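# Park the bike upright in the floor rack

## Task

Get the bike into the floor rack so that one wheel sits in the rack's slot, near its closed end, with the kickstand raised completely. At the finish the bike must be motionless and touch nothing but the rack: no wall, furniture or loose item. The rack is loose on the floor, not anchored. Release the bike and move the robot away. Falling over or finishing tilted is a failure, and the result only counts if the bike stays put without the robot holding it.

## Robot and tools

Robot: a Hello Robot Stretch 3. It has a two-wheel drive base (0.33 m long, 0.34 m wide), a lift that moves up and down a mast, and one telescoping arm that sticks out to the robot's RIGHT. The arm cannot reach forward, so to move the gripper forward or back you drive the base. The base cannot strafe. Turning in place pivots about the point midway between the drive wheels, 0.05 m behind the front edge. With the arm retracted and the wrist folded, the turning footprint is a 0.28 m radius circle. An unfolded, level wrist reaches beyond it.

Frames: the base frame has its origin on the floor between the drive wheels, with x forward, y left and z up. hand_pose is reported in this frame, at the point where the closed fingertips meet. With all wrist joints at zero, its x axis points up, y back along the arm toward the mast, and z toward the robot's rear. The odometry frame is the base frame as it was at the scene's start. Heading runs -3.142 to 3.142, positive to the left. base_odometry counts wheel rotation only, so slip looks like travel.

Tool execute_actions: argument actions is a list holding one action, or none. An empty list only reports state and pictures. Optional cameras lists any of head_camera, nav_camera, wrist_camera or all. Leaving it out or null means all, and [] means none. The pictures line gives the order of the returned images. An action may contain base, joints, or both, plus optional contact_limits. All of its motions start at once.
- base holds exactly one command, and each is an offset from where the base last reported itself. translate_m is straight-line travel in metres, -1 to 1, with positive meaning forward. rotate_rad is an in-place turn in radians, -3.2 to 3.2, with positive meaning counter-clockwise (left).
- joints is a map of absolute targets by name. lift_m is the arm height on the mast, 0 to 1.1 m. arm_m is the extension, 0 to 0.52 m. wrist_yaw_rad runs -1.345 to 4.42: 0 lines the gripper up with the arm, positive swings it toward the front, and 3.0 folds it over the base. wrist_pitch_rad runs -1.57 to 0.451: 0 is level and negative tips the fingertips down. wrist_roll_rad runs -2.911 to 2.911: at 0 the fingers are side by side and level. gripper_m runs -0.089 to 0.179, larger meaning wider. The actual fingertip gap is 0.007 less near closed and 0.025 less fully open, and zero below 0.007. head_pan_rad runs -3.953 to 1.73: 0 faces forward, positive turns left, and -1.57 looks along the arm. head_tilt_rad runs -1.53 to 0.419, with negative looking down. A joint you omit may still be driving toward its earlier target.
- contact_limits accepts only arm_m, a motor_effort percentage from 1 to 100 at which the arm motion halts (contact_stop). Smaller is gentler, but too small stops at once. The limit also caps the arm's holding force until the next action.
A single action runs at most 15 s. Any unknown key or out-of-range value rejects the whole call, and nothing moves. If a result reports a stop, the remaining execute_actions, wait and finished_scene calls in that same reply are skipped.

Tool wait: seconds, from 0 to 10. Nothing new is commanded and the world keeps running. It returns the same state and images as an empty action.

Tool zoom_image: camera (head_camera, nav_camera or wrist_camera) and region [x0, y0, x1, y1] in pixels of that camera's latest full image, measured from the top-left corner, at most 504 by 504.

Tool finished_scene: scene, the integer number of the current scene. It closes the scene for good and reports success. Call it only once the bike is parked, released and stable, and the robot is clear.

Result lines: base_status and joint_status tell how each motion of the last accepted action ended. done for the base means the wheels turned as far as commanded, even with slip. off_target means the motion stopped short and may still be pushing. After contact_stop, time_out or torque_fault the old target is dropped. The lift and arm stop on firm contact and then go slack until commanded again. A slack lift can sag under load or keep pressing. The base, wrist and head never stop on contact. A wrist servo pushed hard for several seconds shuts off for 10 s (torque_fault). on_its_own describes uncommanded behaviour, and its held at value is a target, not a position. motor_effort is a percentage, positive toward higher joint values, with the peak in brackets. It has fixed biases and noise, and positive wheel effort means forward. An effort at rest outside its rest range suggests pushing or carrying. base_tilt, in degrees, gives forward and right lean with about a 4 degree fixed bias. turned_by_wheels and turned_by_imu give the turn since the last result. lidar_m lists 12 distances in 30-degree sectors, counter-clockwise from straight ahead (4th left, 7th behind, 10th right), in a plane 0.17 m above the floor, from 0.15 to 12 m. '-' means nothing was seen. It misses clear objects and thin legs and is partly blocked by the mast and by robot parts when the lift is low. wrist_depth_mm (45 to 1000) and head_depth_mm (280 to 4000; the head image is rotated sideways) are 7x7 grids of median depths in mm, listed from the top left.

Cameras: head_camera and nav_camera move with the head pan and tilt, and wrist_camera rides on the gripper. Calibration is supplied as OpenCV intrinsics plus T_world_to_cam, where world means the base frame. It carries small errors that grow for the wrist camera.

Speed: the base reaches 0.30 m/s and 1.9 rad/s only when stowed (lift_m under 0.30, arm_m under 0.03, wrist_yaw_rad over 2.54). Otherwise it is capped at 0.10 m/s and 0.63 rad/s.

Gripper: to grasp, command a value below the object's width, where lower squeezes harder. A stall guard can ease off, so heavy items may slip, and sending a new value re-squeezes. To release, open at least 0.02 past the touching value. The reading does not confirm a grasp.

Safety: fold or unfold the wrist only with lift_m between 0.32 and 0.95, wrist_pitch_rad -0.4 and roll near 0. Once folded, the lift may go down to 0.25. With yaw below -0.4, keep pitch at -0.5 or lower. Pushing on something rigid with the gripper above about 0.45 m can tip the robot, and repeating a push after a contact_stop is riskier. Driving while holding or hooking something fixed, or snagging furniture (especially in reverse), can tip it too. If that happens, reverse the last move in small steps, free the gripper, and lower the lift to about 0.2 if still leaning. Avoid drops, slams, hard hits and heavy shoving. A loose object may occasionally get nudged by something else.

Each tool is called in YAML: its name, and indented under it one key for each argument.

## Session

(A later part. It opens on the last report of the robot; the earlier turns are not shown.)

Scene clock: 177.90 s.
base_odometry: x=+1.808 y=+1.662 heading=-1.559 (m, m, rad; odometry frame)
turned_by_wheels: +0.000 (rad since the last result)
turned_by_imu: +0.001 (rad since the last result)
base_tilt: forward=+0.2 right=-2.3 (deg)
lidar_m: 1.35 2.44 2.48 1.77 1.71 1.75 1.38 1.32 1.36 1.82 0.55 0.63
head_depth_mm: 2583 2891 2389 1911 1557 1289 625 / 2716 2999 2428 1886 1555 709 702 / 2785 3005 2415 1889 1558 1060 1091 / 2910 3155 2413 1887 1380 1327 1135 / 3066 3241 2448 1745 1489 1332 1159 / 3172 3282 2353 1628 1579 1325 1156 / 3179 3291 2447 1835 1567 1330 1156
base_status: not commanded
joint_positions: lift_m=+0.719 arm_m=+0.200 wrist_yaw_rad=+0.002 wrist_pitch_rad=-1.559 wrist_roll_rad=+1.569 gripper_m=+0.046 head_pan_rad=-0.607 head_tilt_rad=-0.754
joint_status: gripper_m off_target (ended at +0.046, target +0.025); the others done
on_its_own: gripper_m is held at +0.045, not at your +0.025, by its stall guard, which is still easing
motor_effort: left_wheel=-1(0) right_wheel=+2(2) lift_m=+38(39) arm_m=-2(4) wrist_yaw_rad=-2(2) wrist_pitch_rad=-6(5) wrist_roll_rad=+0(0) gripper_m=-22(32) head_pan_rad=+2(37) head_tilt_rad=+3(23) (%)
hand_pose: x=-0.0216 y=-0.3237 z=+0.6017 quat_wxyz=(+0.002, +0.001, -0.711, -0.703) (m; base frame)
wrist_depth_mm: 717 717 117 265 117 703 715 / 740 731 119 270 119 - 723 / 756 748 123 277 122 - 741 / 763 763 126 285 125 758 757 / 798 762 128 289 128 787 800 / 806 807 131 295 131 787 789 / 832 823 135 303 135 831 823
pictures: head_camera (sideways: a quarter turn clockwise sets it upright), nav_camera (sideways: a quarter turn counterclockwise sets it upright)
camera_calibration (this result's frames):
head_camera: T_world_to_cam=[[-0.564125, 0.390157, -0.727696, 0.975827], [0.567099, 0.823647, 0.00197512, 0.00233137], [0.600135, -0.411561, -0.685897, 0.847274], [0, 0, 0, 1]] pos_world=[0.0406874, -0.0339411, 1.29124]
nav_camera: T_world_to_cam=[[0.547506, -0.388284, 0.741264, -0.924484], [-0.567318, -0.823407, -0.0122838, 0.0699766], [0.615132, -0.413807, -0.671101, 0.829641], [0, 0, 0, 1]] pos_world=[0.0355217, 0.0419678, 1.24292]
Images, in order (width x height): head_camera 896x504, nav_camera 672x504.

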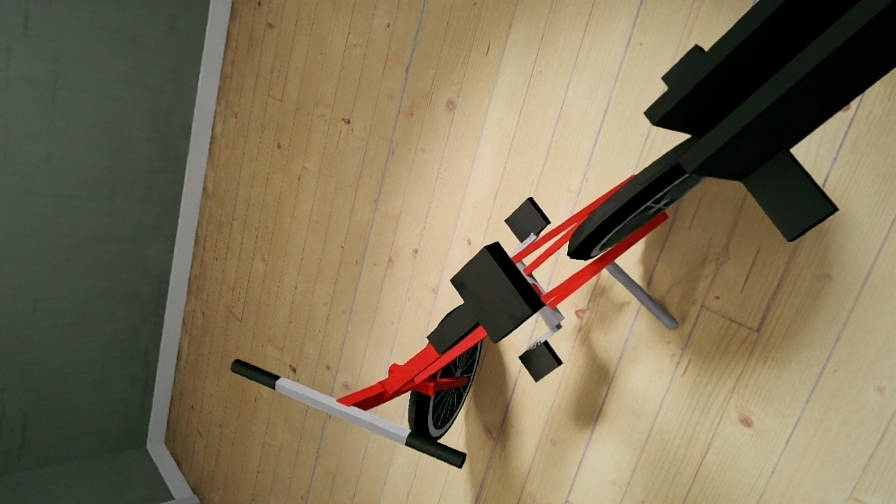

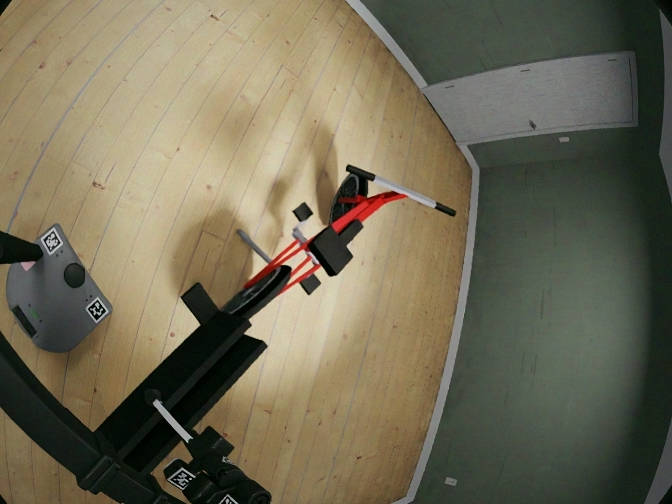

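execute_actions:
  actions:
    - {"base": {"translate_m": 0.95}, "joints": {"lift_m": 0.98, "arm_m": 0.1, "gripper_m": 0.03, "head_pan_rad": -1.0, "head_tilt_rad": -0.9}}
  cameras: ["head_camera", "nav_camera"]

Scene clock: 188.93 s.
base_odometry: x=+1.819 y=+0.712 heading=-1.559 (m, m, rad; odometry frame)
turned_by_wheels: +0.000 (rad since the last result)
turned_by_imu: +0.000 (rad since the last result)
base_tilt: forward=+0.1 right=-2.2 (deg)
lidar_m: 1.70 1.63 1.68 2.26 2.21 2.26 2.23 0.59 0.39 0.34 0.47 0.50
head_depth_mm: 2343 2435 1994 1655 909 432 586 / 2324 2454 1977 1616 459 398 1091 / 2329 2476 1983 1653 470 443 1115 / 2319 2472 2008 1677 467 1186 1116 / 2319 2476 1979 1669 481 1208 1116 / 2327 2467 1988 1681 554 534 1117 / 2322 2500 2004 1663 1422 1251 1121
base_status: done
joint_positions: lift_m=+0.979 arm_m=+0.100 wrist_yaw_rad=+0.002 wrist_pitch_rad=-1.559 wrist_roll_rad=+1.569 gripper_m=+0.053 head_pan_rad=-0.993 head_tilt_rad=-0.889
joint_status: gripper_m off_target (ended at +0.053, target +0.030); the others done
on_its_own: gripper_m is held at +0.052, not at your +0.030, by its stall guard, which is not easing now
motor_effort: left_wheel=-1(6) right_wheel=+2(8) lift_m=+38(41) arm_m=-2(0) wrist_yaw_rad=-2(2) wrist_pitch_rad=-6(6) wrist_roll_rad=+0(0) gripper_m=-20(92) head_pan_rad=-3(27) head_tilt_rad=-7(25) (%)
hand_pose: x=-0.0216 y=-0.2238 z=+0.8617 quat_wxyz=(+0.002, +0.001, -0.711, -0.703) (m; base frame)
wrist_depth_mm: 985 944 117 263 117 963 938 / 977 989 120 269 119 985 960 / - - 123 276 122 - - / - - 126 284 126 - - / - - 128 290 127 - - / - - 131 296 131 - - / - - 135 304 135 - -
pictures: head_camera (sideways: a quarter turn clockwise sets it upright), nav_camera (sideways: a quarter turn counterclockwise sets it upright)
camera_calibration (this result's frames):
head_camera: T_world_to_cam=[[-0.425646, 0.650244, -0.629292, 0.846754], [0.835566, 0.549384, 0.00250781, 0.0000006067], [0.347354, -0.524748, -0.777165, 0.967508], [0, 0, 0, 1]] pos_world=[0.0243492, -0.0428989, 1.28477]
nav_camera: T_world_to_cam=[[0.412019, -0.643887, 0.644709, -0.797833], [-0.836431, -0.547925, -0.0126813, 0.0721334], [0.361418, -0.53403, -0.764323, 0.952427], [0, 0, 0, 1]] pos_world=[0.0448334, 0.0344342, 1.24325]
Images, in order (width x height): head_camera 896x504, nav_camera 672x504.

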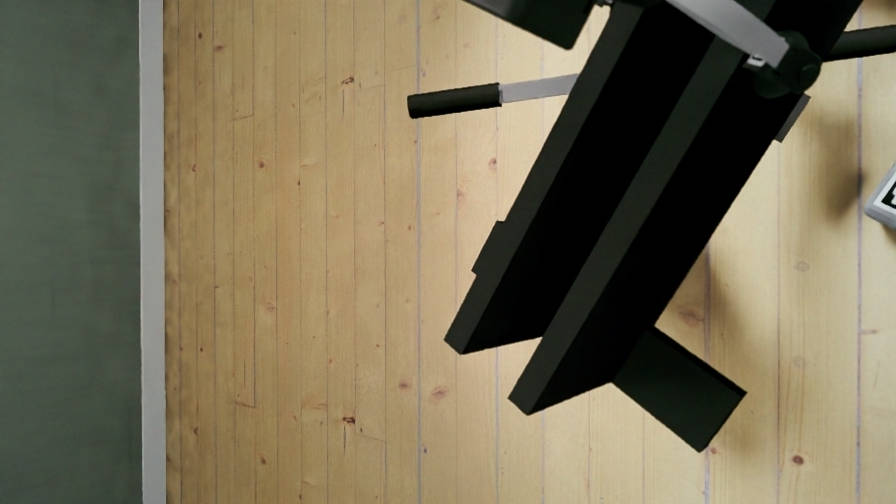

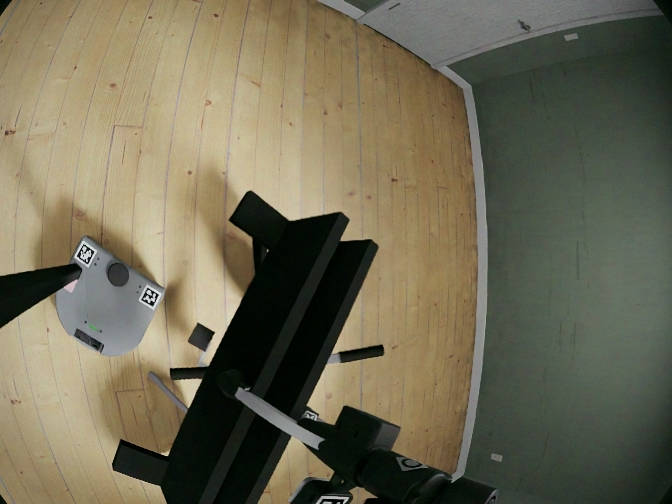

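execute_actions:
  actions: []

Scene clock: 189.37 s.
base_odometry: x=+1.819 y=+0.712 heading=-1.559 (m, m, rad; odometry frame)
turned_by_wheels: +0.000 (rad since the last result)
turned_by_imu: +0.000 (rad since the last result)
base_tilt: forward=+0.1 right=-2.3 (deg)
lidar_m: 1.71 1.63 1.68 2.26 2.20 2.26 2.23 0.60 0.39 0.34 0.47 0.50
head_depth_mm: 2304 2445 1971 1668 913 431 585 / 2333 2462 1974 1631 459 399 1100 / 2356 2481 1991 1671 469 443 1114 / 2354 2503 1972 1652 465 1192 1120 / 2352 2479 1999 1657 482 1214 1114 / 2297 2504 2008 1679 553 532 1120 / 2343 2509 1991 1676 1426 1259 1121
base_status: done
joint_positions: lift_m=+0.979 arm_m=+0.100 wrist_yaw_rad=+0.002 wrist_pitch_rad=-1.559 wrist_roll_rad=+1.569 gripper_m=+0.053 head_pan_rad=-0.993 head_tilt_rad=-0.889
joint_status: gripper_m off_target (ended at +0.053, target +0.030); the others done
on_its_own: gripper_m is held at +0.052, not at your +0.030, by its stall guard, which is not easing now
motor_effort: left_wheel=-1(6) right_wheel=+2(8) lift_m=+38(41) arm_m=-2(0) wrist_yaw_rad=-2(2) wrist_pitch_rad=-6(6) wrist_roll_rad=+0(0) gripper_m=-19(92) head_pan_rad=-2(27) head_tilt_rad=-7(25) (%)
hand_pose: x=-0.0216 y=-0.2238 z=+0.8617 quat_wxyz=(+0.002, +0.001, -0.711, -0.703) (m; base frame)
wrist_depth_mm: 970 983 117 264 117 957 960 / 962 986 119 268 120 985 982 / - - 122 276 122 - - / - - 125 284 125 - - / - - 128 289 128 - - / - - 131 294 132 - - / - - 135 301 134 - -
pictures: head_camera (sideways: a quarter turn clockwise sets it upright), nav_camera (sideways: a quarter turn counterclockwise sets it upright), wrist_camera
camera_calibration (this result's frames):
head_camera: T_world_to_cam=[[-0.425646, 0.650244, -0.629292, 0.846754], [0.835566, 0.549384, 0.00250781, 0.0000006067], [0.347354, -0.524748, -0.777165, 0.967508], [0, 0, 0, 1]] pos_world=[0.0243492, -0.0428989, 1.28477]
nav_camera: T_world_to_cam=[[0.412019, -0.643887, 0.644709, -0.797833], [-0.836431, -0.547925, -0.0126813, 0.0721334], [0.361418, -0.53403, -0.764323, 0.952427], [0, 0, 0, 1]] pos_world=[0.0448334, 0.0344342, 1.24325]
wrist_camera: T_world_to_cam=[[0.0564949, 0.998271, -0.0162246, 0.242252], [0.989836, -0.0538784, 0.131615, -0.0706462], [0.130513, -0.0234953, -0.991168, 1.01713], [0, 0, 0, 1]] pos_world=[-0.076506, -0.221742, 1.02137]
Images, in order (width x height): head_camera 896x504, nav_camera 672x504, wrist_camera 644x364.

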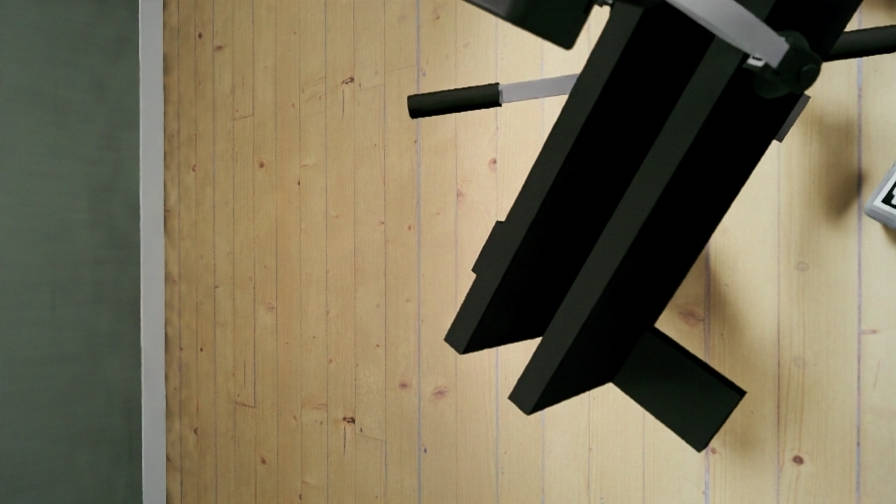

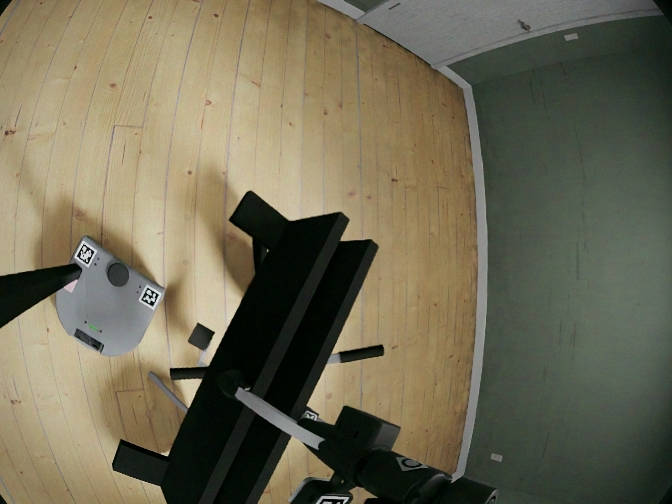

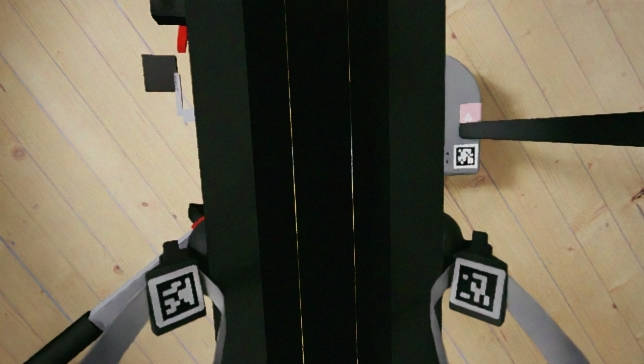

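execute_actions:
  actions:
    - {"base": {"translate_m": 0.56}, "joints": {"gripper_m": 0.025, "head_pan_rad": -2.0, "head_tilt_rad": -0.9}}
  cameras: ["head_camera"]

Scene clock: 196.57 s.
base_odometry: x=+1.826 y=+0.152 heading=-1.559 (m, m, rad; odometry frame)
turned_by_wheels: +0.000 (rad since the last result)
turned_by_imu: +0.000 (rad since the last result)
base_tilt: forward=+0.1 right=-2.3 (deg)
lidar_m: 1.21 1.16 1.19 1.60 2.50 2.56 2.72 0.65 0.39 2.37 2.27 1.67
head_depth_mm: 2379 2536 - - 553 533 1118 / 2530 - - - 481 1232 1138 / 2617 - - 1641 469 1205 1148 / 2740 - - 1705 461 492 1136 / 2925 - - - 474 434 1119 / 2856 - - - 437 411 1094 / 2519 - - - 421 414 1065
base_status: done
joint_positions: lift_m=+0.979 arm_m=+0.100 wrist_yaw_rad=+0.002 wrist_pitch_rad=-1.559 wrist_roll_rad=+1.569 gripper_m=+0.055 head_pan_rad=-1.993 head_tilt_rad=-0.889
joint_status: gripper_m off_target (ended at +0.055, target +0.025); the others done
on_its_own: gripper_m is held at +0.054, not at your +0.025, by its stall guard, which is not easing now
motor_effort: left_wheel=-1(5) right_wheel=+2(8) lift_m=+38(38) arm_m=-2(2) wrist_yaw_rad=-2(2) wrist_pitch_rad=-6(6) wrist_roll_rad=+0(0) gripper_m=-19(100) head_pan_rad=-3(38) head_tilt_rad=-7(8) (%)
hand_pose: x=-0.0216 y=-0.2238 z=+0.8617 quat_wxyz=(+0.002, +0.001, -0.711, -0.703) (m; base frame)
wrist_depth_mm: 953 929 117 266 117 950 959 / 971 973 119 269 119 944 979 / - - 123 277 122 - - / - - 126 285 126 - - / - - 128 289 128 - - / - - 131 294 131 - - / - - 134 301 135 - -
pictures: head_camera (sideways: a quarter turn clockwise sets it upright)
camera_calibration (this result's frames):
head_camera: T_world_to_cam=[[0.317172, 0.709601, -0.62918, 0.842077], [0.913777, -0.406209, 0.00250836, -0.000477191], [-0.253799, -0.575726, -0.777255, 0.971292], [0, 0, 0, 1]] pos_world=[-0.0201344, -0.0385341, 1.28476]
Images, in order (width x height): head_camera 896x504.

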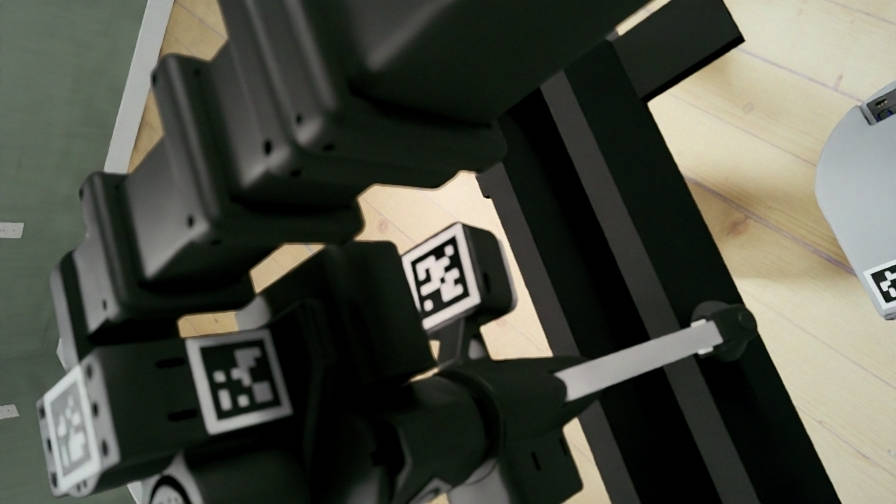

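execute_actions:
  actions:
    - {"base": {"translate_m": 0.2}, "joints": {"gripper_m": 0.03, "arm_m": 0.387, "lift_m": 0.74, "head_pan_rad": -2.3}}
  cameras: ["head_camera"]

execute_actions:
  actions:
    - {"base": {"translate_m": 0.16}, "joints": {"gripper_m": 0.025, "wrist_roll_rad": -1.57, "lift_m": 0.27}}

Scene clock: 200.00 s.
base_odometry: x=+1.828 y=-0.048 heading=-1.559 (m, m, rad; odometry frame)
turned_by_wheels: +0.000 (rad since the last result)
turned_by_imu: +0.000 (rad since the last result)
base_tilt: forward=+0.1 right=-2.3 (deg)
lidar_m: 1.03 0.99 1.02 1.36 2.61 2.68 2.90 0.51 0.52 2.26 2.16 1.42
head_depth_mm: 2445 2461 1484 1583 1426 1250 1146 / 2455 2443 1948 1345 1433 1267 - / 2579 2459 1933 1675 1343 1295 - / 2640 2489 1975 1665 1350 - 1152 / 2741 2455 1964 1665 - 1240 1115 / 2816 2483 1999 1716 1350 1251 1123 / 2926 2490 2002 1661 773 1254 1122
base_status: done
joint_positions: lift_m=+0.740 arm_m=+0.387 wrist_yaw_rad=+0.002 wrist_pitch_rad=-1.559 wrist_roll_rad=+1.569 gripper_m=+0.044 head_pan_rad=-2.293 head_tilt_rad=-0.889
joint_status: gripper_m off_target (ended at +0.044, target +0.030); the others done
on_its_own: gripper_m is held at +0.043, not at your +0.030, by its stall guard, which is still easing
motor_effort: left_wheel=-1(6) right_wheel=+2(8) lift_m=+31(34) arm_m=+3(2) wrist_yaw_rad=-1(3) wrist_pitch_rad=-6(6) wrist_roll_rad=+0(0) gripper_m=-23(97) head_pan_rad=-2(22) head_tilt_rad=-7(7) (%)
hand_pose: x=-0.0216 y=-0.5104 z=+0.6220 quat_wxyz=(+0.002, +0.001, -0.711, -0.703) (m; base frame)
wrist_depth_mm: 747 722 116 264 117 735 - / 746 749 119 270 120 747 - / 759 760 123 276 123 - - / 787 768 125 281 125 775 797 / 796 799 128 287 128 797 795 / 818 813 131 296 131 814 810 / 830 833 135 301 134 835 829
pictures: head_camera (sideways: a quarter turn clockwise sets it upright)
camera_calibration (this result's frames):
head_camera: T_world_to_cam=[[0.512758, 0.58417, -0.629146, 0.840839], [0.752885, -0.658147, 0.00250853, 0.000504031], [-0.412605, -0.474961, -0.777283, 0.972297], [0, 0, 0, 1]] pos_world=[-0.0303514, -0.0290577, 1.28476]
Images, in order (width x height): head_camera 896x504.

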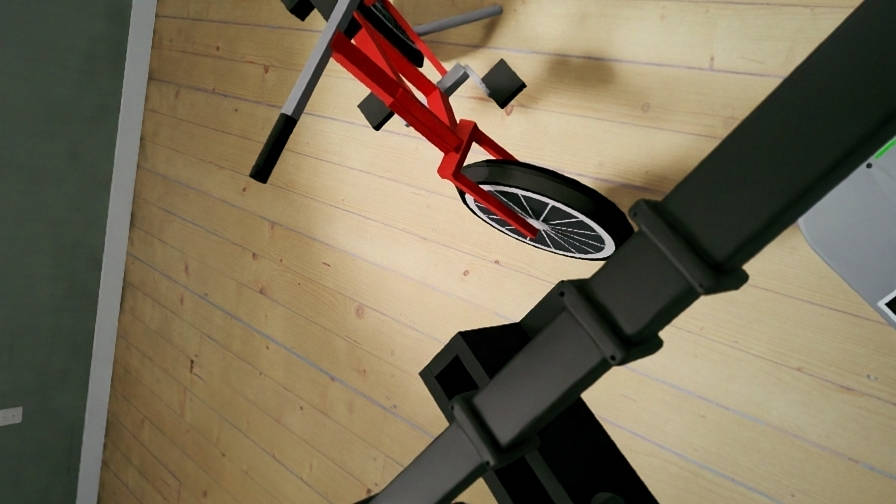

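Scene clock: 205.10 s.
base_odometry: x=+1.830 y=-0.208 heading=-1.559 (m, m, rad; odometry frame)
turned_by_wheels: +0.000 (rad since the last result)
turned_by_imu: +0.000 (rad since the last result)
base_tilt: forward=+0.2 right=-2.3 (deg)
lidar_m: 0.89 0.85 0.88 1.17 2.70 2.76 3.04 0.63 0.48 0.47 0.48 1.22
head_depth_mm: 2540 2451 1574 1571 1420 1249 1128 / 2604 2467 1972 1248 1406 1253 1153 / 2729 2474 1970 1616 1345 1250 1162 / 2781 2474 1987 1645 1429 1245 - / 2855 2462 1973 1670 1430 1237 1114 / 2877 2502 1987 1664 1465 1191 1119 / 2977 2507 1999 1676 1494 1092 1104
base_status: done
joint_positions: lift_m=+0.270 arm_m=+0.387 wrist_yaw_rad=+0.002 wrist_pitch_rad=-1.559 wrist_roll_rad=-1.571 gripper_m=+0.049 head_pan_rad=-2.293 head_tilt_rad=-0.889
joint_status: gripper_m off_target (ended at +0.049, target +0.025); the others done
on_its_own: gripper_m is held at +0.048, not at your +0.025, by its stall guard, which is still easing
motor_effort: left_wheel=+0(5) right_wheel=+1(11) lift_m=+31(32) arm_m=+3(3) wrist_yaw_rad=-2(5) wrist_pitch_rad=-6(6) wrist_roll_rad=+0(15) gripper_m=-18(91) head_pan_rad=-3(2) head_tilt_rad=-7(8) (%)
hand_pose: x=-0.0214 y=-0.5107 z=+0.1520 quat_wxyz=(+0.711, +0.703, +0.001, +0.001) (m; base frame)
wrist_depth_mm: 285 286 117 264 117 289 292 / 290 292 120 272 119 297 298 / 298 299 123 279 123 305 304 / 307 307 126 282 125 310 315 / 313 311 128 291 128 318 320 / 318 318 131 296 132 326 328 / 329 329 135 303 135 335 335
pictures: head_camera (sideways: a quarter turn clockwise sets it upright), nav_camera (sideways: a quarter turn counterclockwise sets it upright), wrist_camera
camera_calibration (this result's frames):
head_camera: T_world_to_cam=[[0.512758, 0.58417, -0.629146, 0.840839], [0.752885, -0.658147, 0.00250853, 0.00050403], [-0.412605, -0.474961, -0.777283, 0.972298], [0, 0, 0, 1]] pos_world=[-0.0303514, -0.0290577, 1.28476]
nav_camera: T_world_to_cam=[[-0.51028, -0.569342, 0.644565, -0.792019], [-0.751709, 0.659372, -0.0126817, 0.0716171], [-0.417788, -0.490997, -0.764444, 0.957338], [0, 0, 0, 1]] pos_world=[0.0496482, -0.0281019, 1.24325]
wrist_camera: T_world_to_cam=[[-0.0579834, -0.998301, 0.00580829, -0.508358], [-0.989548, 0.0582425, 0.131917, 0.0219801], [-0.132031, 0.00190142, -0.991244, 0.314322], [0, 0, 0, 1]] pos_world=[0.0337744, -0.509372, 0.311623]
Images, in order (width x height): head_camera 896x504, nav_camera 672x504, wrist_camera 644x364.

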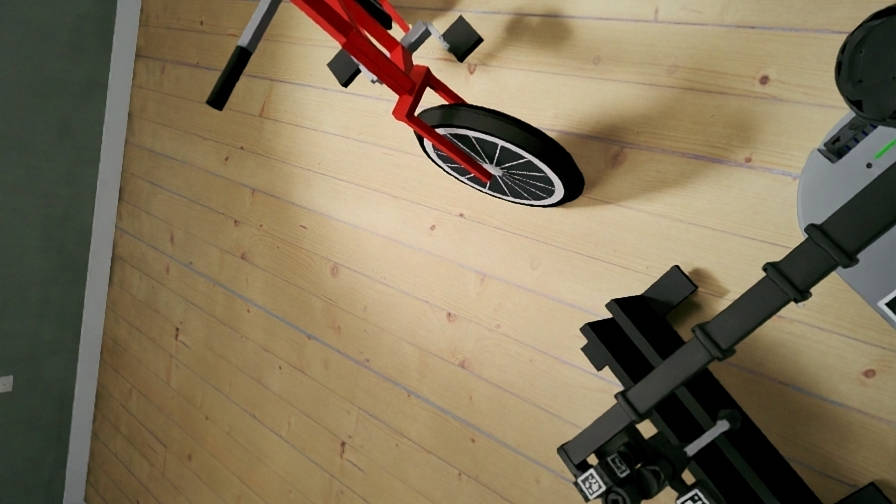

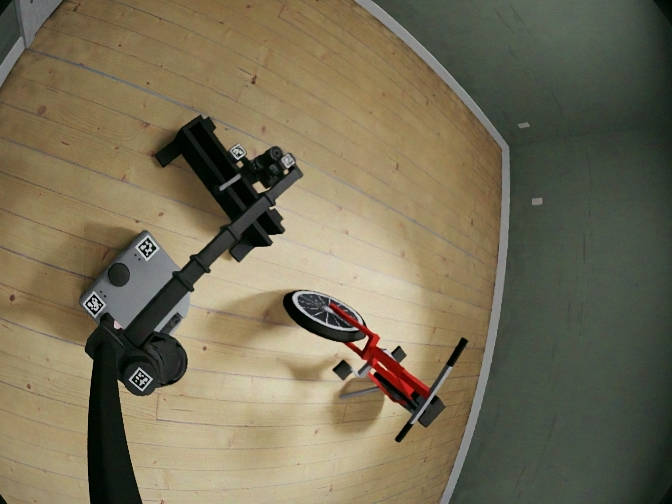

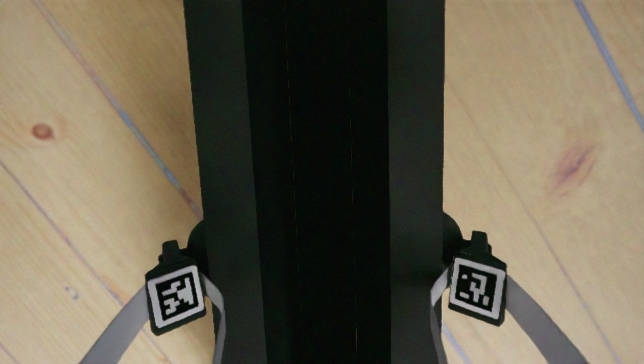

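execute_actions:
  actions:
    - {"joints": {"head_pan_rad": -2.55, "head_tilt_rad": -0.95, "lift_m": 0.25, "gripper_m": 0.03}}
  cameras: ["head_camera"]

Scene clock: 206.13 s.
base_odometry: x=+1.830 y=-0.208 heading=-1.559 (m, m, rad; odometry frame)
turned_by_wheels: +0.000 (rad since the last result)
turned_by_imu: +0.000 (rad since the last result)
base_tilt: forward=+0.2 right=-2.2 (deg)
lidar_m: 0.89 0.85 0.88 1.17 2.69 2.76 3.04 0.63 3.00 2.17 2.08 1.22
head_depth_mm: 2650 2252 1873 1580 1385 1233 1129 / 2651 1526 1805 1598 1392 1231 - / 2636 2201 1493 1565 1388 1225 - / 2667 2216 1876 1282 1369 1233 - / 2656 2272 1893 1587 1397 1256 1122 / 2701 2275 1869 1592 1401 1200 1113 / 2691 2286 1864 1597 1393 1150 1111
base_status: not commanded
joint_positions: lift_m=+0.250 arm_m=+0.387 wrist_yaw_rad=+0.002 wrist_pitch_rad=-1.559 wrist_roll_rad=-1.571 gripper_m=+0.031 head_pan_rad=-2.543 head_tilt_rad=-0.938
joint_status: all done
motor_effort: left_wheel=-1(0) right_wheel=+1(2) lift_m=+31(29) arm_m=+3(3) wrist_yaw_rad=-2(2) wrist_pitch_rad=-6(6) wrist_roll_rad=+0(0) gripper_m=-28(89) head_pan_rad=-3(17) head_tilt_rad=-7(18) (%)
hand_pose: x=-0.0214 y=-0.5107 z=+0.1320 quat_wxyz=(+0.711, +0.703, +0.001, +0.001) (m; base frame)
wrist_depth_mm: 267 267 117 263 116 272 275 / 272 273 119 271 119 277 277 / 277 278 123 274 122 286 285 / 287 285 125 283 125 290 293 / 291 295 127 289 128 297 297 / 300 301 131 294 131 305 306 / 305 309 135 304 135 314 317
pictures: head_camera (sideways: a quarter turn clockwise sets it upright)
camera_calibration (this result's frames):
head_camera: T_world_to_cam=[[0.665965, 0.456094, -0.590312, 0.789308], [0.566671, -0.82394, 0.00269211, 0.00140111], [-0.485154, -0.336306, -0.807171, 1.0116], [0, 0, 0, 1]] pos_world=[-0.0356643, -0.0186376, 1.28247]
Images, in order (width x height): head_camera 896x504.

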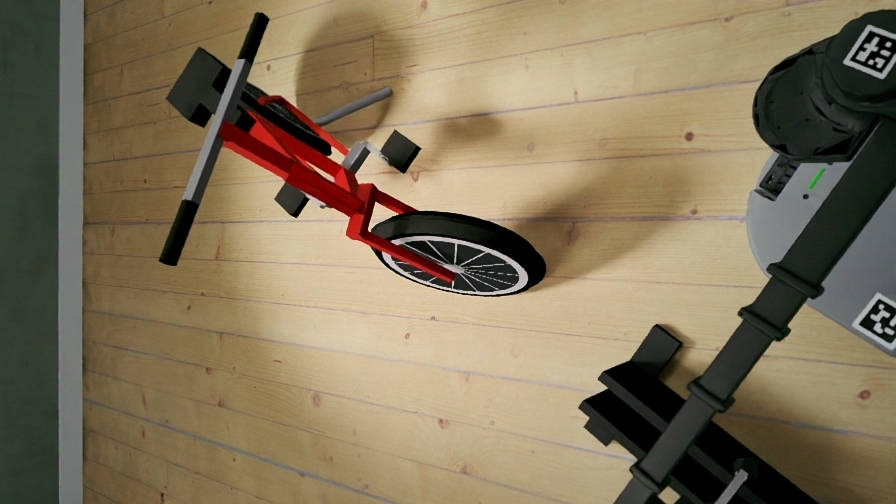

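zoom_image:
  camera: "head_camera"
  region: [330, 170, 730, 470]

zoom_image:
  camera: "head_camera"
  region: [150, 0, 450, 280]

Region (330, 170, 730, 470) of head_camera's 896x504 image, scaled by 1.260, with more detail than that image has; it fills the top 378 rows of this view, and the rest is white.

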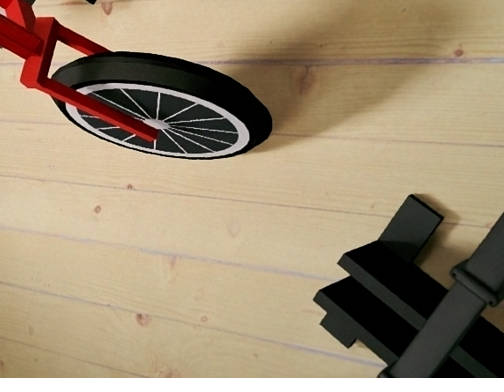

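Region (150, 0, 450, 280) of head_camera's 896x504 image, scaled by 1.680, with more detail than that image has; it fills the top 470 rows of this view, and the rest is white.

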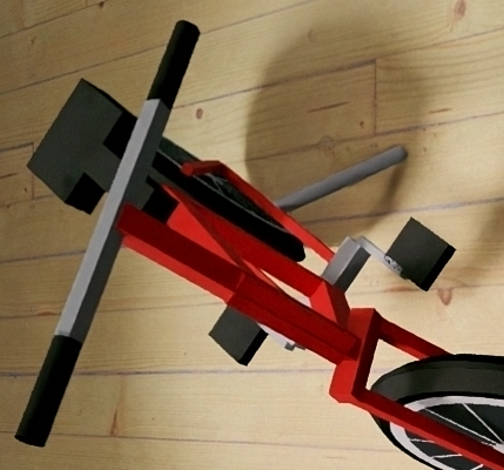

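execute_actions:
  actions:
    - {"joints": {"arm_m": 0.402, "gripper_m": 0.025}}
  cameras: []

execute_actions:
  actions:
    - {"joints": {"lift_m": 0.243, "head_pan_rad": -1.75, "head_tilt_rad": -1.1}}
  cameras: ["head_camera"]

Scene clock: 207.80 s.
base_odometry: x=+1.830 y=-0.208 heading=-1.559 (m, m, rad; odometry frame)
turned_by_wheels: +0.000 (rad since the last result)
turned_by_imu: +0.000 (rad since the last result)
base_tilt: forward=+0.1 right=-2.3 (deg)
lidar_m: 0.89 0.85 0.88 1.17 2.69 2.76 3.05 0.63 2.99 2.17 2.08 1.22
head_depth_mm: 2623 2254 1862 1594 1387 1237 1125 / 2639 1508 1791 1600 1393 1224 - / 2642 2204 1498 1564 1389 1233 - / 2686 2203 1884 1275 1356 1234 - / 2648 2281 1865 1619 1394 1254 1122 / 2673 2286 1877 1596 1405 1204 1108 / 2729 2253 1885 1604 1395 1163 1111
base_status: not commanded
joint_positions: lift_m=+0.250 arm_m=+0.402 wrist_yaw_rad=+0.002 wrist_pitch_rad=-1.559 wrist_roll_rad=-1.571 gripper_m=+0.026 head_pan_rad=-2.543 head_tilt_rad=-0.938
joint_status: all done
motor_effort: left_wheel=-1(1) right_wheel=+2(2) lift_m=+31(31) arm_m=+3(4) wrist_yaw_rad=-2(1) wrist_pitch_rad=-6(6) wrist_roll_rad=+0(0) gripper_m=-30(77) head_pan_rad=-3(3) head_tilt_rad=-8(7) (%)
hand_pose: x=-0.0214 y=-0.5257 z=+0.1320 quat_wxyz=(+0.711, +0.703, +0.001, +0.001) (m; base frame)
wrist_depth_mm: 266 267 117 264 117 272 273 / 270 275 119 272 119 279 280 / 275 277 122 277 123 283 286 / 283 286 126 282 125 289 293 / 293 291 128 290 128 299 301 / 300 299 131 298 131 304 304 / 304 312 135 303 135 314 315
pictures: none
No camera images: the call's "cameras" was empty. Leave "cameras" out to get every camera's image.

Scene clock: 208.80 s.
base_odometry: x=+1.830 y=-0.208 heading=-1.560 (m, m, rad; odometry frame)
turned_by_wheels: +0.000 (rad since the last result)
turned_by_imu: +0.000 (rad since the last result)
base_tilt: forward=+0.1 right=-2.3 (deg)
lidar_m: 0.89 0.85 0.88 1.17 2.69 2.75 3.05 0.63 2.99 2.18 2.08 1.22
head_depth_mm: 2128 1820 1617 1443 1309 1192 - / 2093 1835 1616 1449 1326 1215 - / 2116 1838 1622 1445 1299 - - / 2136 1837 1618 1421 1288 1226 - / 2123 1826 1622 1479 1282 1195 1103 / 2128 1837 1608 1447 1278 1192 1106 / 2105 1854 1621 1454 1308 1202 1093
base_status: not commanded
joint_positions: lift_m=+0.245 arm_m=+0.402 wrist_yaw_rad=+0.002 wrist_pitch_rad=-1.570 wrist_roll_rad=-1.571 gripper_m=+0.033 head_pan_rad=-1.757 head_tilt_rad=-1.086
joint_status: lift_m contact_stop (moved -0.005 of -0.007); the others done
on_its_own: gripper_m is held at +0.032, not at your +0.025, by its stall guard, which is still easing; lift_m is slack since a contact_stop, until your next command for it
motor_effort: left_wheel=-1(1) right_wheel=+4(5) lift_m=+26(32) arm_m=+1(3) wrist_yaw_rad=-1(1) wrist_pitch_rad=+0(6) wrist_roll_rad=+0(0) gripper_m=-28(30) head_pan_rad=+3(37) head_tilt_rad=-9(26) (%)
hand_pose: x=-0.0214 y=-0.5229 z=+0.1274 quat_wxyz=(+0.707, +0.707, +0.001, +0.001) (m; base frame)
wrist_depth_mm: 264 265 116 264 117 266 269 / 270 270 119 271 119 273 273 / 277 278 122 276 122 281 282 / 285 286 125 284 125 285 288 / 293 292 128 286 128 290 294 / 297 298 131 295 131 300 302 / 306 308 134 304 135 310 308
pictures: head_camera (sideways: a quarter turn clockwise sets it upright)
camera_calibration (this result's frames):
head_camera: T_world_to_cam=[[0.162795, 0.870535, -0.464399, 0.628351], [0.983263, -0.182165, 0.00320711, -0.00181002], [-0.0818054, -0.457149, -0.88562, 1.11111], [0, 0, 0, 1]] pos_world=[-0.00961807, -0.0393895, 1.27583]
Images, in order (width x height): head_camera 896x504.

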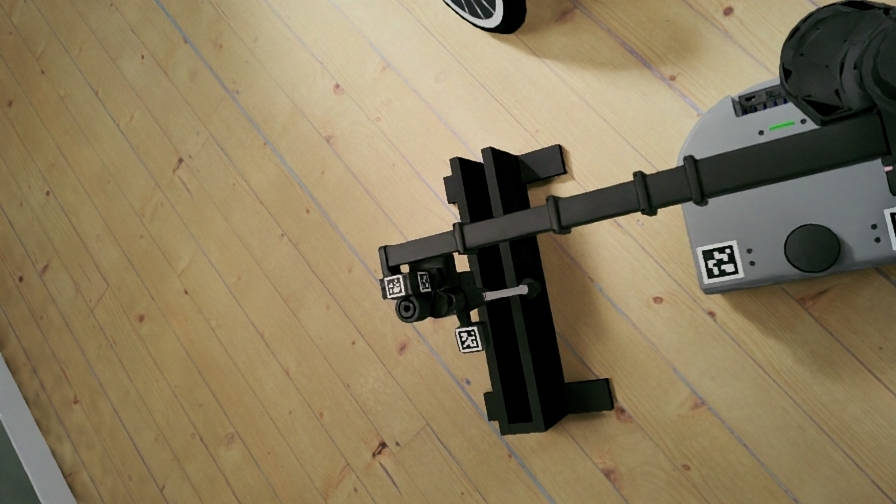

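zoom_image:
  camera: "head_camera"
  region: [400, 130, 720, 450]

Region (400, 130, 720, 450) of head_camera's 896x504 image, scaled by 1.575, with more detail than that image has.

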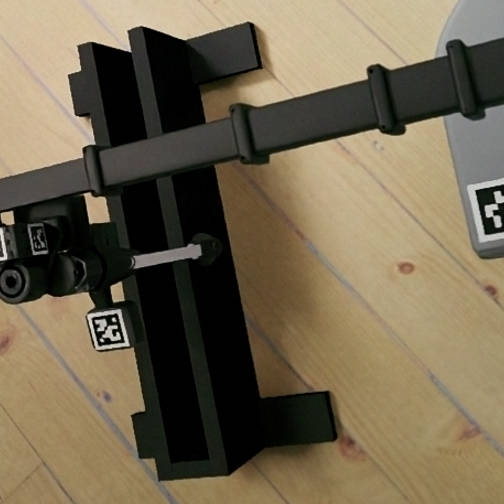

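execute_actions:
  actions:
    - {"joints": {"gripper_m": 0.16, "lift_m": 0.246}}
  cameras: ["wrist_camera"]

execute_actions:
  actions:
    - {"base": {"translate_m": -0.26}, "joints": {"lift_m": 0.5}}
  cameras: ["wrist_camera", "head_camera"]

Scene clock: 211.67 s.
base_odometry: x=+1.830 y=-0.208 heading=-1.560 (m, m, rad; odometry frame)
turned_by_wheels: +0.000 (rad since the last result)
turned_by_imu: +0.000 (rad since the last result)
base_tilt: forward=+0.1 right=-2.3 (deg)
lidar_m: 0.89 0.85 0.88 1.17 2.69 2.76 3.04 0.64 2.99 2.18 2.08 1.22
head_depth_mm: 2101 1836 1619 1439 1310 1190 - / 2107 1835 1629 1449 1307 1208 - / 2145 1830 1624 1451 1301 - - / 2121 1843 1624 1429 1287 1225 - / 2125 1846 1617 1475 1275 1194 1099 / 2127 1845 1634 1457 1277 1197 1104 / 2094 1847 1625 1458 1313 1195 1110
base_status: not commanded
joint_positions: lift_m=+0.246 arm_m=+0.402 wrist_yaw_rad=+0.002 wrist_pitch_rad=-1.565 wrist_roll_rad=-1.571 gripper_m=+0.160 head_pan_rad=-1.757 head_tilt_rad=-1.086
joint_status: all done
motor_effort: left_wheel=-1(1) right_wheel=+3(4) lift_m=+31(33) arm_m=+1(1) wrist_yaw_rad=-2(2) wrist_pitch_rad=-3(3) wrist_roll_rad=+0(0) gripper_m=+0(79) head_pan_rad=+4(3) head_tilt_rad=-9(8) (%)
hand_pose: x=-0.0214 y=-0.5243 z=+0.1282 quat_wxyz=(+0.709, +0.705, +0.001, +0.001) (m; base frame)
wrist_depth_mm: 262 264 116 264 118 269 269 / 271 272 119 269 120 275 273 / 276 278 122 276 123 279 281 / 282 282 125 283 126 286 289 / 292 289 128 288 128 291 295 / 295 - 131 295 132 301 303 / 305 309 135 307 136 312 312
pictures: wrist_camera
camera_calibration (this result's frames):
wrist_camera: T_world_to_cam=[[-0.0579814, -0.998318, -0.000468072, -0.520983], [-0.989547, 0.05741, 0.132293, 0.025433], [-0.132043, 0.00813371, -0.991211, 0.293944], [0, 0, 0, 1]] pos_world=[0.0337732, -0.523958, 0.287751]
Images, in order (width x height): wrist_camera 644x364.

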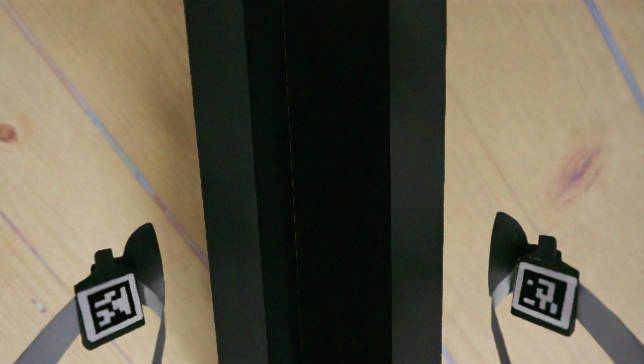

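Scene clock: 215.27 s.
base_odometry: x=+1.827 y=+0.052 heading=-1.560 (m, m, rad; odometry frame)
turned_by_wheels: +0.000 (rad since the last result)
turned_by_imu: +0.001 (rad since the last result)
base_tilt: forward=+0.1 right=-2.3 (deg)
lidar_m: 1.12 1.07 1.10 1.48 2.55 2.62 2.82 0.61 0.44 2.33 2.21 1.55
head_depth_mm: 2106 1827 1616 1113 1311 1190 - / 2129 1812 1611 1455 1278 1214 - / 2117 1833 1604 1467 1278 - - / 2125 1844 - 1438 1306 1226 - / 2115 1847 1652 1448 1277 1194 1100 / 2135 1819 1635 1444 1271 1191 1100 / 2151 1818 1628 1456 1264 1198 1104
base_status: done
joint_positions: lift_m=+0.500 arm_m=+0.402 wrist_yaw_rad=+0.002 wrist_pitch_rad=-1.565 wrist_roll_rad=-1.571 gripper_m=+0.160 head_pan_rad=-1.757 head_tilt_rad=-1.086
joint_status: all done
motor_effort: left_wheel=+0(7) right_wheel=+2(4) lift_m=+31(32) arm_m=+1(1) wrist_yaw_rad=-2(2) wrist_pitch_rad=-3(3) wrist_roll_rad=+0(0) gripper_m=+0(0) head_pan_rad=+3(4) head_tilt_rad=-9(8) (%)
hand_pose: x=-0.0214 y=-0.5243 z=+0.3822 quat_wxyz=(+0.709, +0.705, +0.001, +0.001) (m; base frame)
wrist_depth_mm: 497 512 506 482 506 506 515 / 511 508 515 443 516 516 522 / 524 521 526 481 524 526 530 / - 540 538 534 539 545 545 / - 550 549 561 554 556 559 / - - 564 566 572 570 575 / - 587 572 582 589 585 591
pictures: head_camera (sideways: a quarter turn clockwise sets it upright), wrist_camera
camera_calibration (this result's frames):
head_camera: T_world_to_cam=[[0.162468, 0.870601, -0.46439, 0.628341], [0.983331, -0.181795, 0.00320715, -0.00181048], [-0.0816315, -0.45717, -0.885625, 1.11111], [0, 0, 0, 1]] pos_world=[-0.00960319, -0.0393951, 1.27583]
wrist_camera: T_world_to_cam=[[-0.0579812, -0.998318, -0.000468191, -0.520864], [-0.989547, 0.0574098, 0.132293, -0.00817264], [-0.132043, 0.0081338, -0.991211, 0.545735], [0, 0, 0, 1]] pos_world=[0.0337732, -0.523957, 0.541775]
Images, in order (width x height): head_camera 896x504, wrist_camera 644x364.

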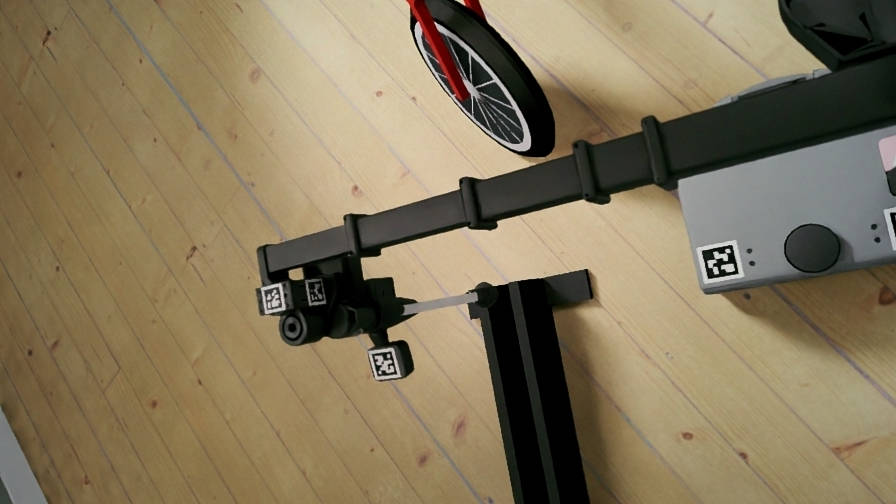

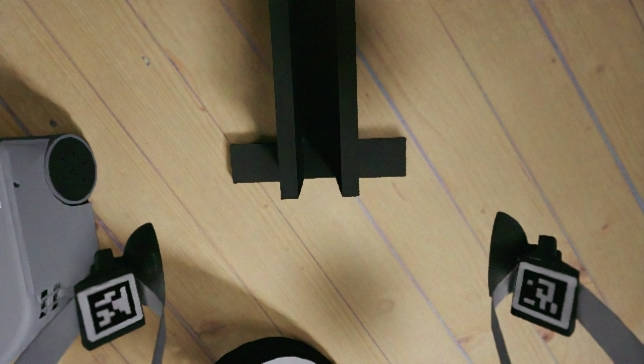

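zoom_image:
  camera: "wrist_camera"
  region: [210, 80, 430, 240]

Region (210, 80, 430, 240) of wrist_camera's 644x364 image, scaled by 2.291; it fills the top 367 rows of this view, and the rest is white.

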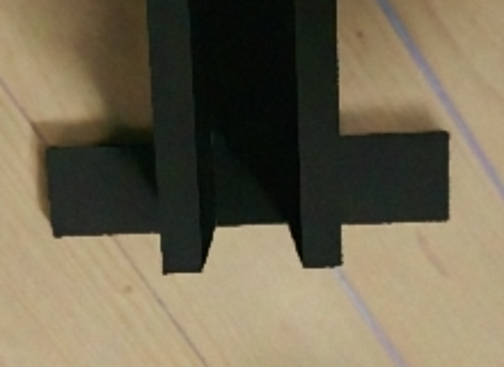

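zoom_image:
  camera: "head_camera"
  region: [440, 250, 690, 504]

Region (440, 250, 690, 504) of head_camera's 896x504 image, scaled by 1.984, with more detail than that image has; it fills the left 496 columns of this view, and the rest is white.

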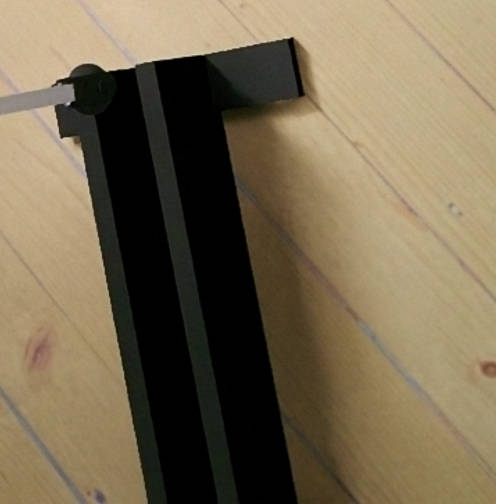

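execute_actions:
  actions:
    - {"base": {"translate_m": -0.25}, "joints": {"lift_m": 0.78, "arm_m": 0.21, "wrist_roll_rad": 0.8, "wrist_yaw_rad": 1.567, "wrist_pitch_rad": -1.306, "gripper_m": 0.15}}
  cameras: ["wrist_camera", "head_camera"]

Scene clock: 220.07 s.
base_odometry: x=+1.824 y=+0.302 heading=-1.560 (m, m, rad; odometry frame)
turned_by_wheels: +0.000 (rad since the last result)
turned_by_imu: +0.001 (rad since the last result)
base_tilt: forward=+0.2 right=-2.3 (deg)
lidar_m: 1.34 1.28 1.32 1.77 2.42 2.48 2.59 0.53 0.40 0.35 2.35 1.86
head_depth_mm: 2135 1840 1573 1163 - - - / 2106 1837 1622 - - 1211 - / 2093 1921 - 1299 1289 1247 - / 2124 1896 1606 1444 1257 1222 - / 2120 1896 - 1434 1317 1198 1103 / 2136 1839 1613 1467 1276 1200 1105 / 2131 1826 1627 1445 1262 1200 1102
base_status: done
joint_positions: lift_m=+0.780 arm_m=+0.210 wrist_yaw_rad=+1.564 wrist_pitch_rad=-1.313 wrist_roll_rad=+0.796 gripper_m=+0.150 head_pan_rad=-1.757 head_tilt_rad=-1.086
joint_status: all done
motor_effort: left_wheel=-1(6) right_wheel=+2(4) lift_m=+31(33) arm_m=-2(2) wrist_yaw_rad=+3(4) wrist_pitch_rad=+3(6) wrist_roll_rad=+1(2) gripper_m=+0(48) head_pan_rad=+3(3) head_tilt_rad=-9(9) (%)
hand_pose: x=+0.0206 y=-0.3558 z=+0.6646 quat_wxyz=(+0.611, +0.680, -0.358, -0.190) (m; base frame)
wrist_depth_mm: - 938 883 822 806 774 738 / - 943 908 826 807 754 708 / - 934 894 813 798 770 733 / - 933 876 829 786 767 718 / 996 913 855 837 593 571 629 / 979 - 870 807 778 - 462 / - 912 905 - 785 755 413
pictures: head_camera (sideways: a quarter turn clockwise sets it upright), wrist_camera
camera_calibration (this result's frames):
head_camera: T_world_to_cam=[[0.162461, 0.870609, -0.464378, 0.628325], [0.983333, -0.181785, 0.00320719, -0.00181055], [-0.0816249, -0.457159, -0.885631, 1.11112], [0, 0, 0, 1]] pos_world=[-0.00960275, -0.0393949, 1.27583]
wrist_camera: T_world_to_cam=[[-0.734056, -0.649893, -0.196977, -0.081578], [-0.656586, 0.75327, -0.0384498, 0.340496], [0.173365, 0.101108, -0.979654, 0.848967], [0, 0, 0, 1]] pos_world=[0.0165007, -0.39534, 0.828717]
Images, in order (width x height): head_camera 896x504, wrist_camera 644x364.

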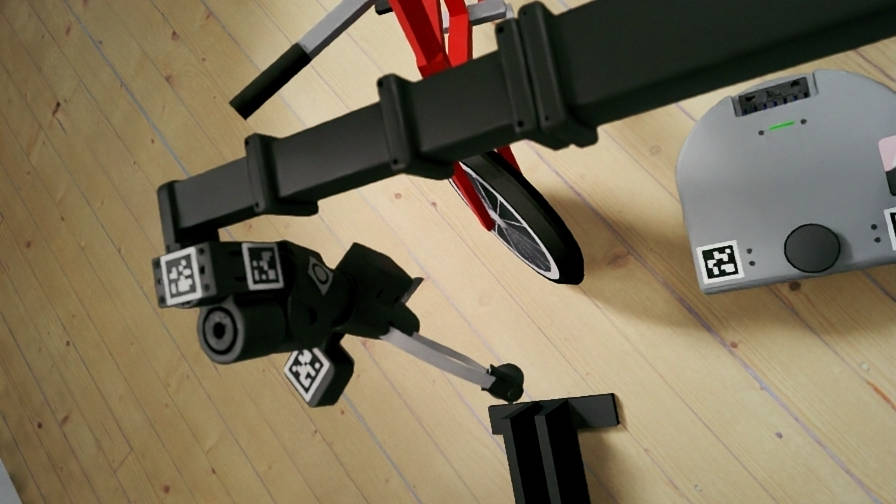

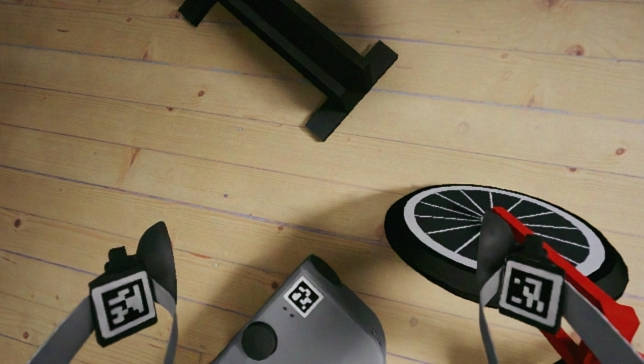

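zoom_image:
  camera: "head_camera"
  region: [440, 250, 690, 504]

Region (440, 250, 690, 504) of head_camera's 896x504 image, scaled by 1.984, with more detail than that image has; it fills the left 496 columns of this view, and the rest is white.

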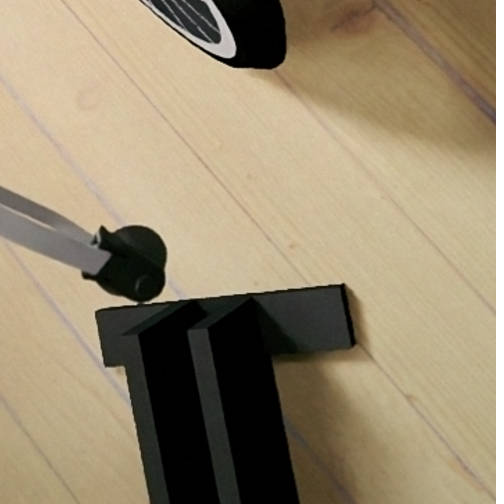

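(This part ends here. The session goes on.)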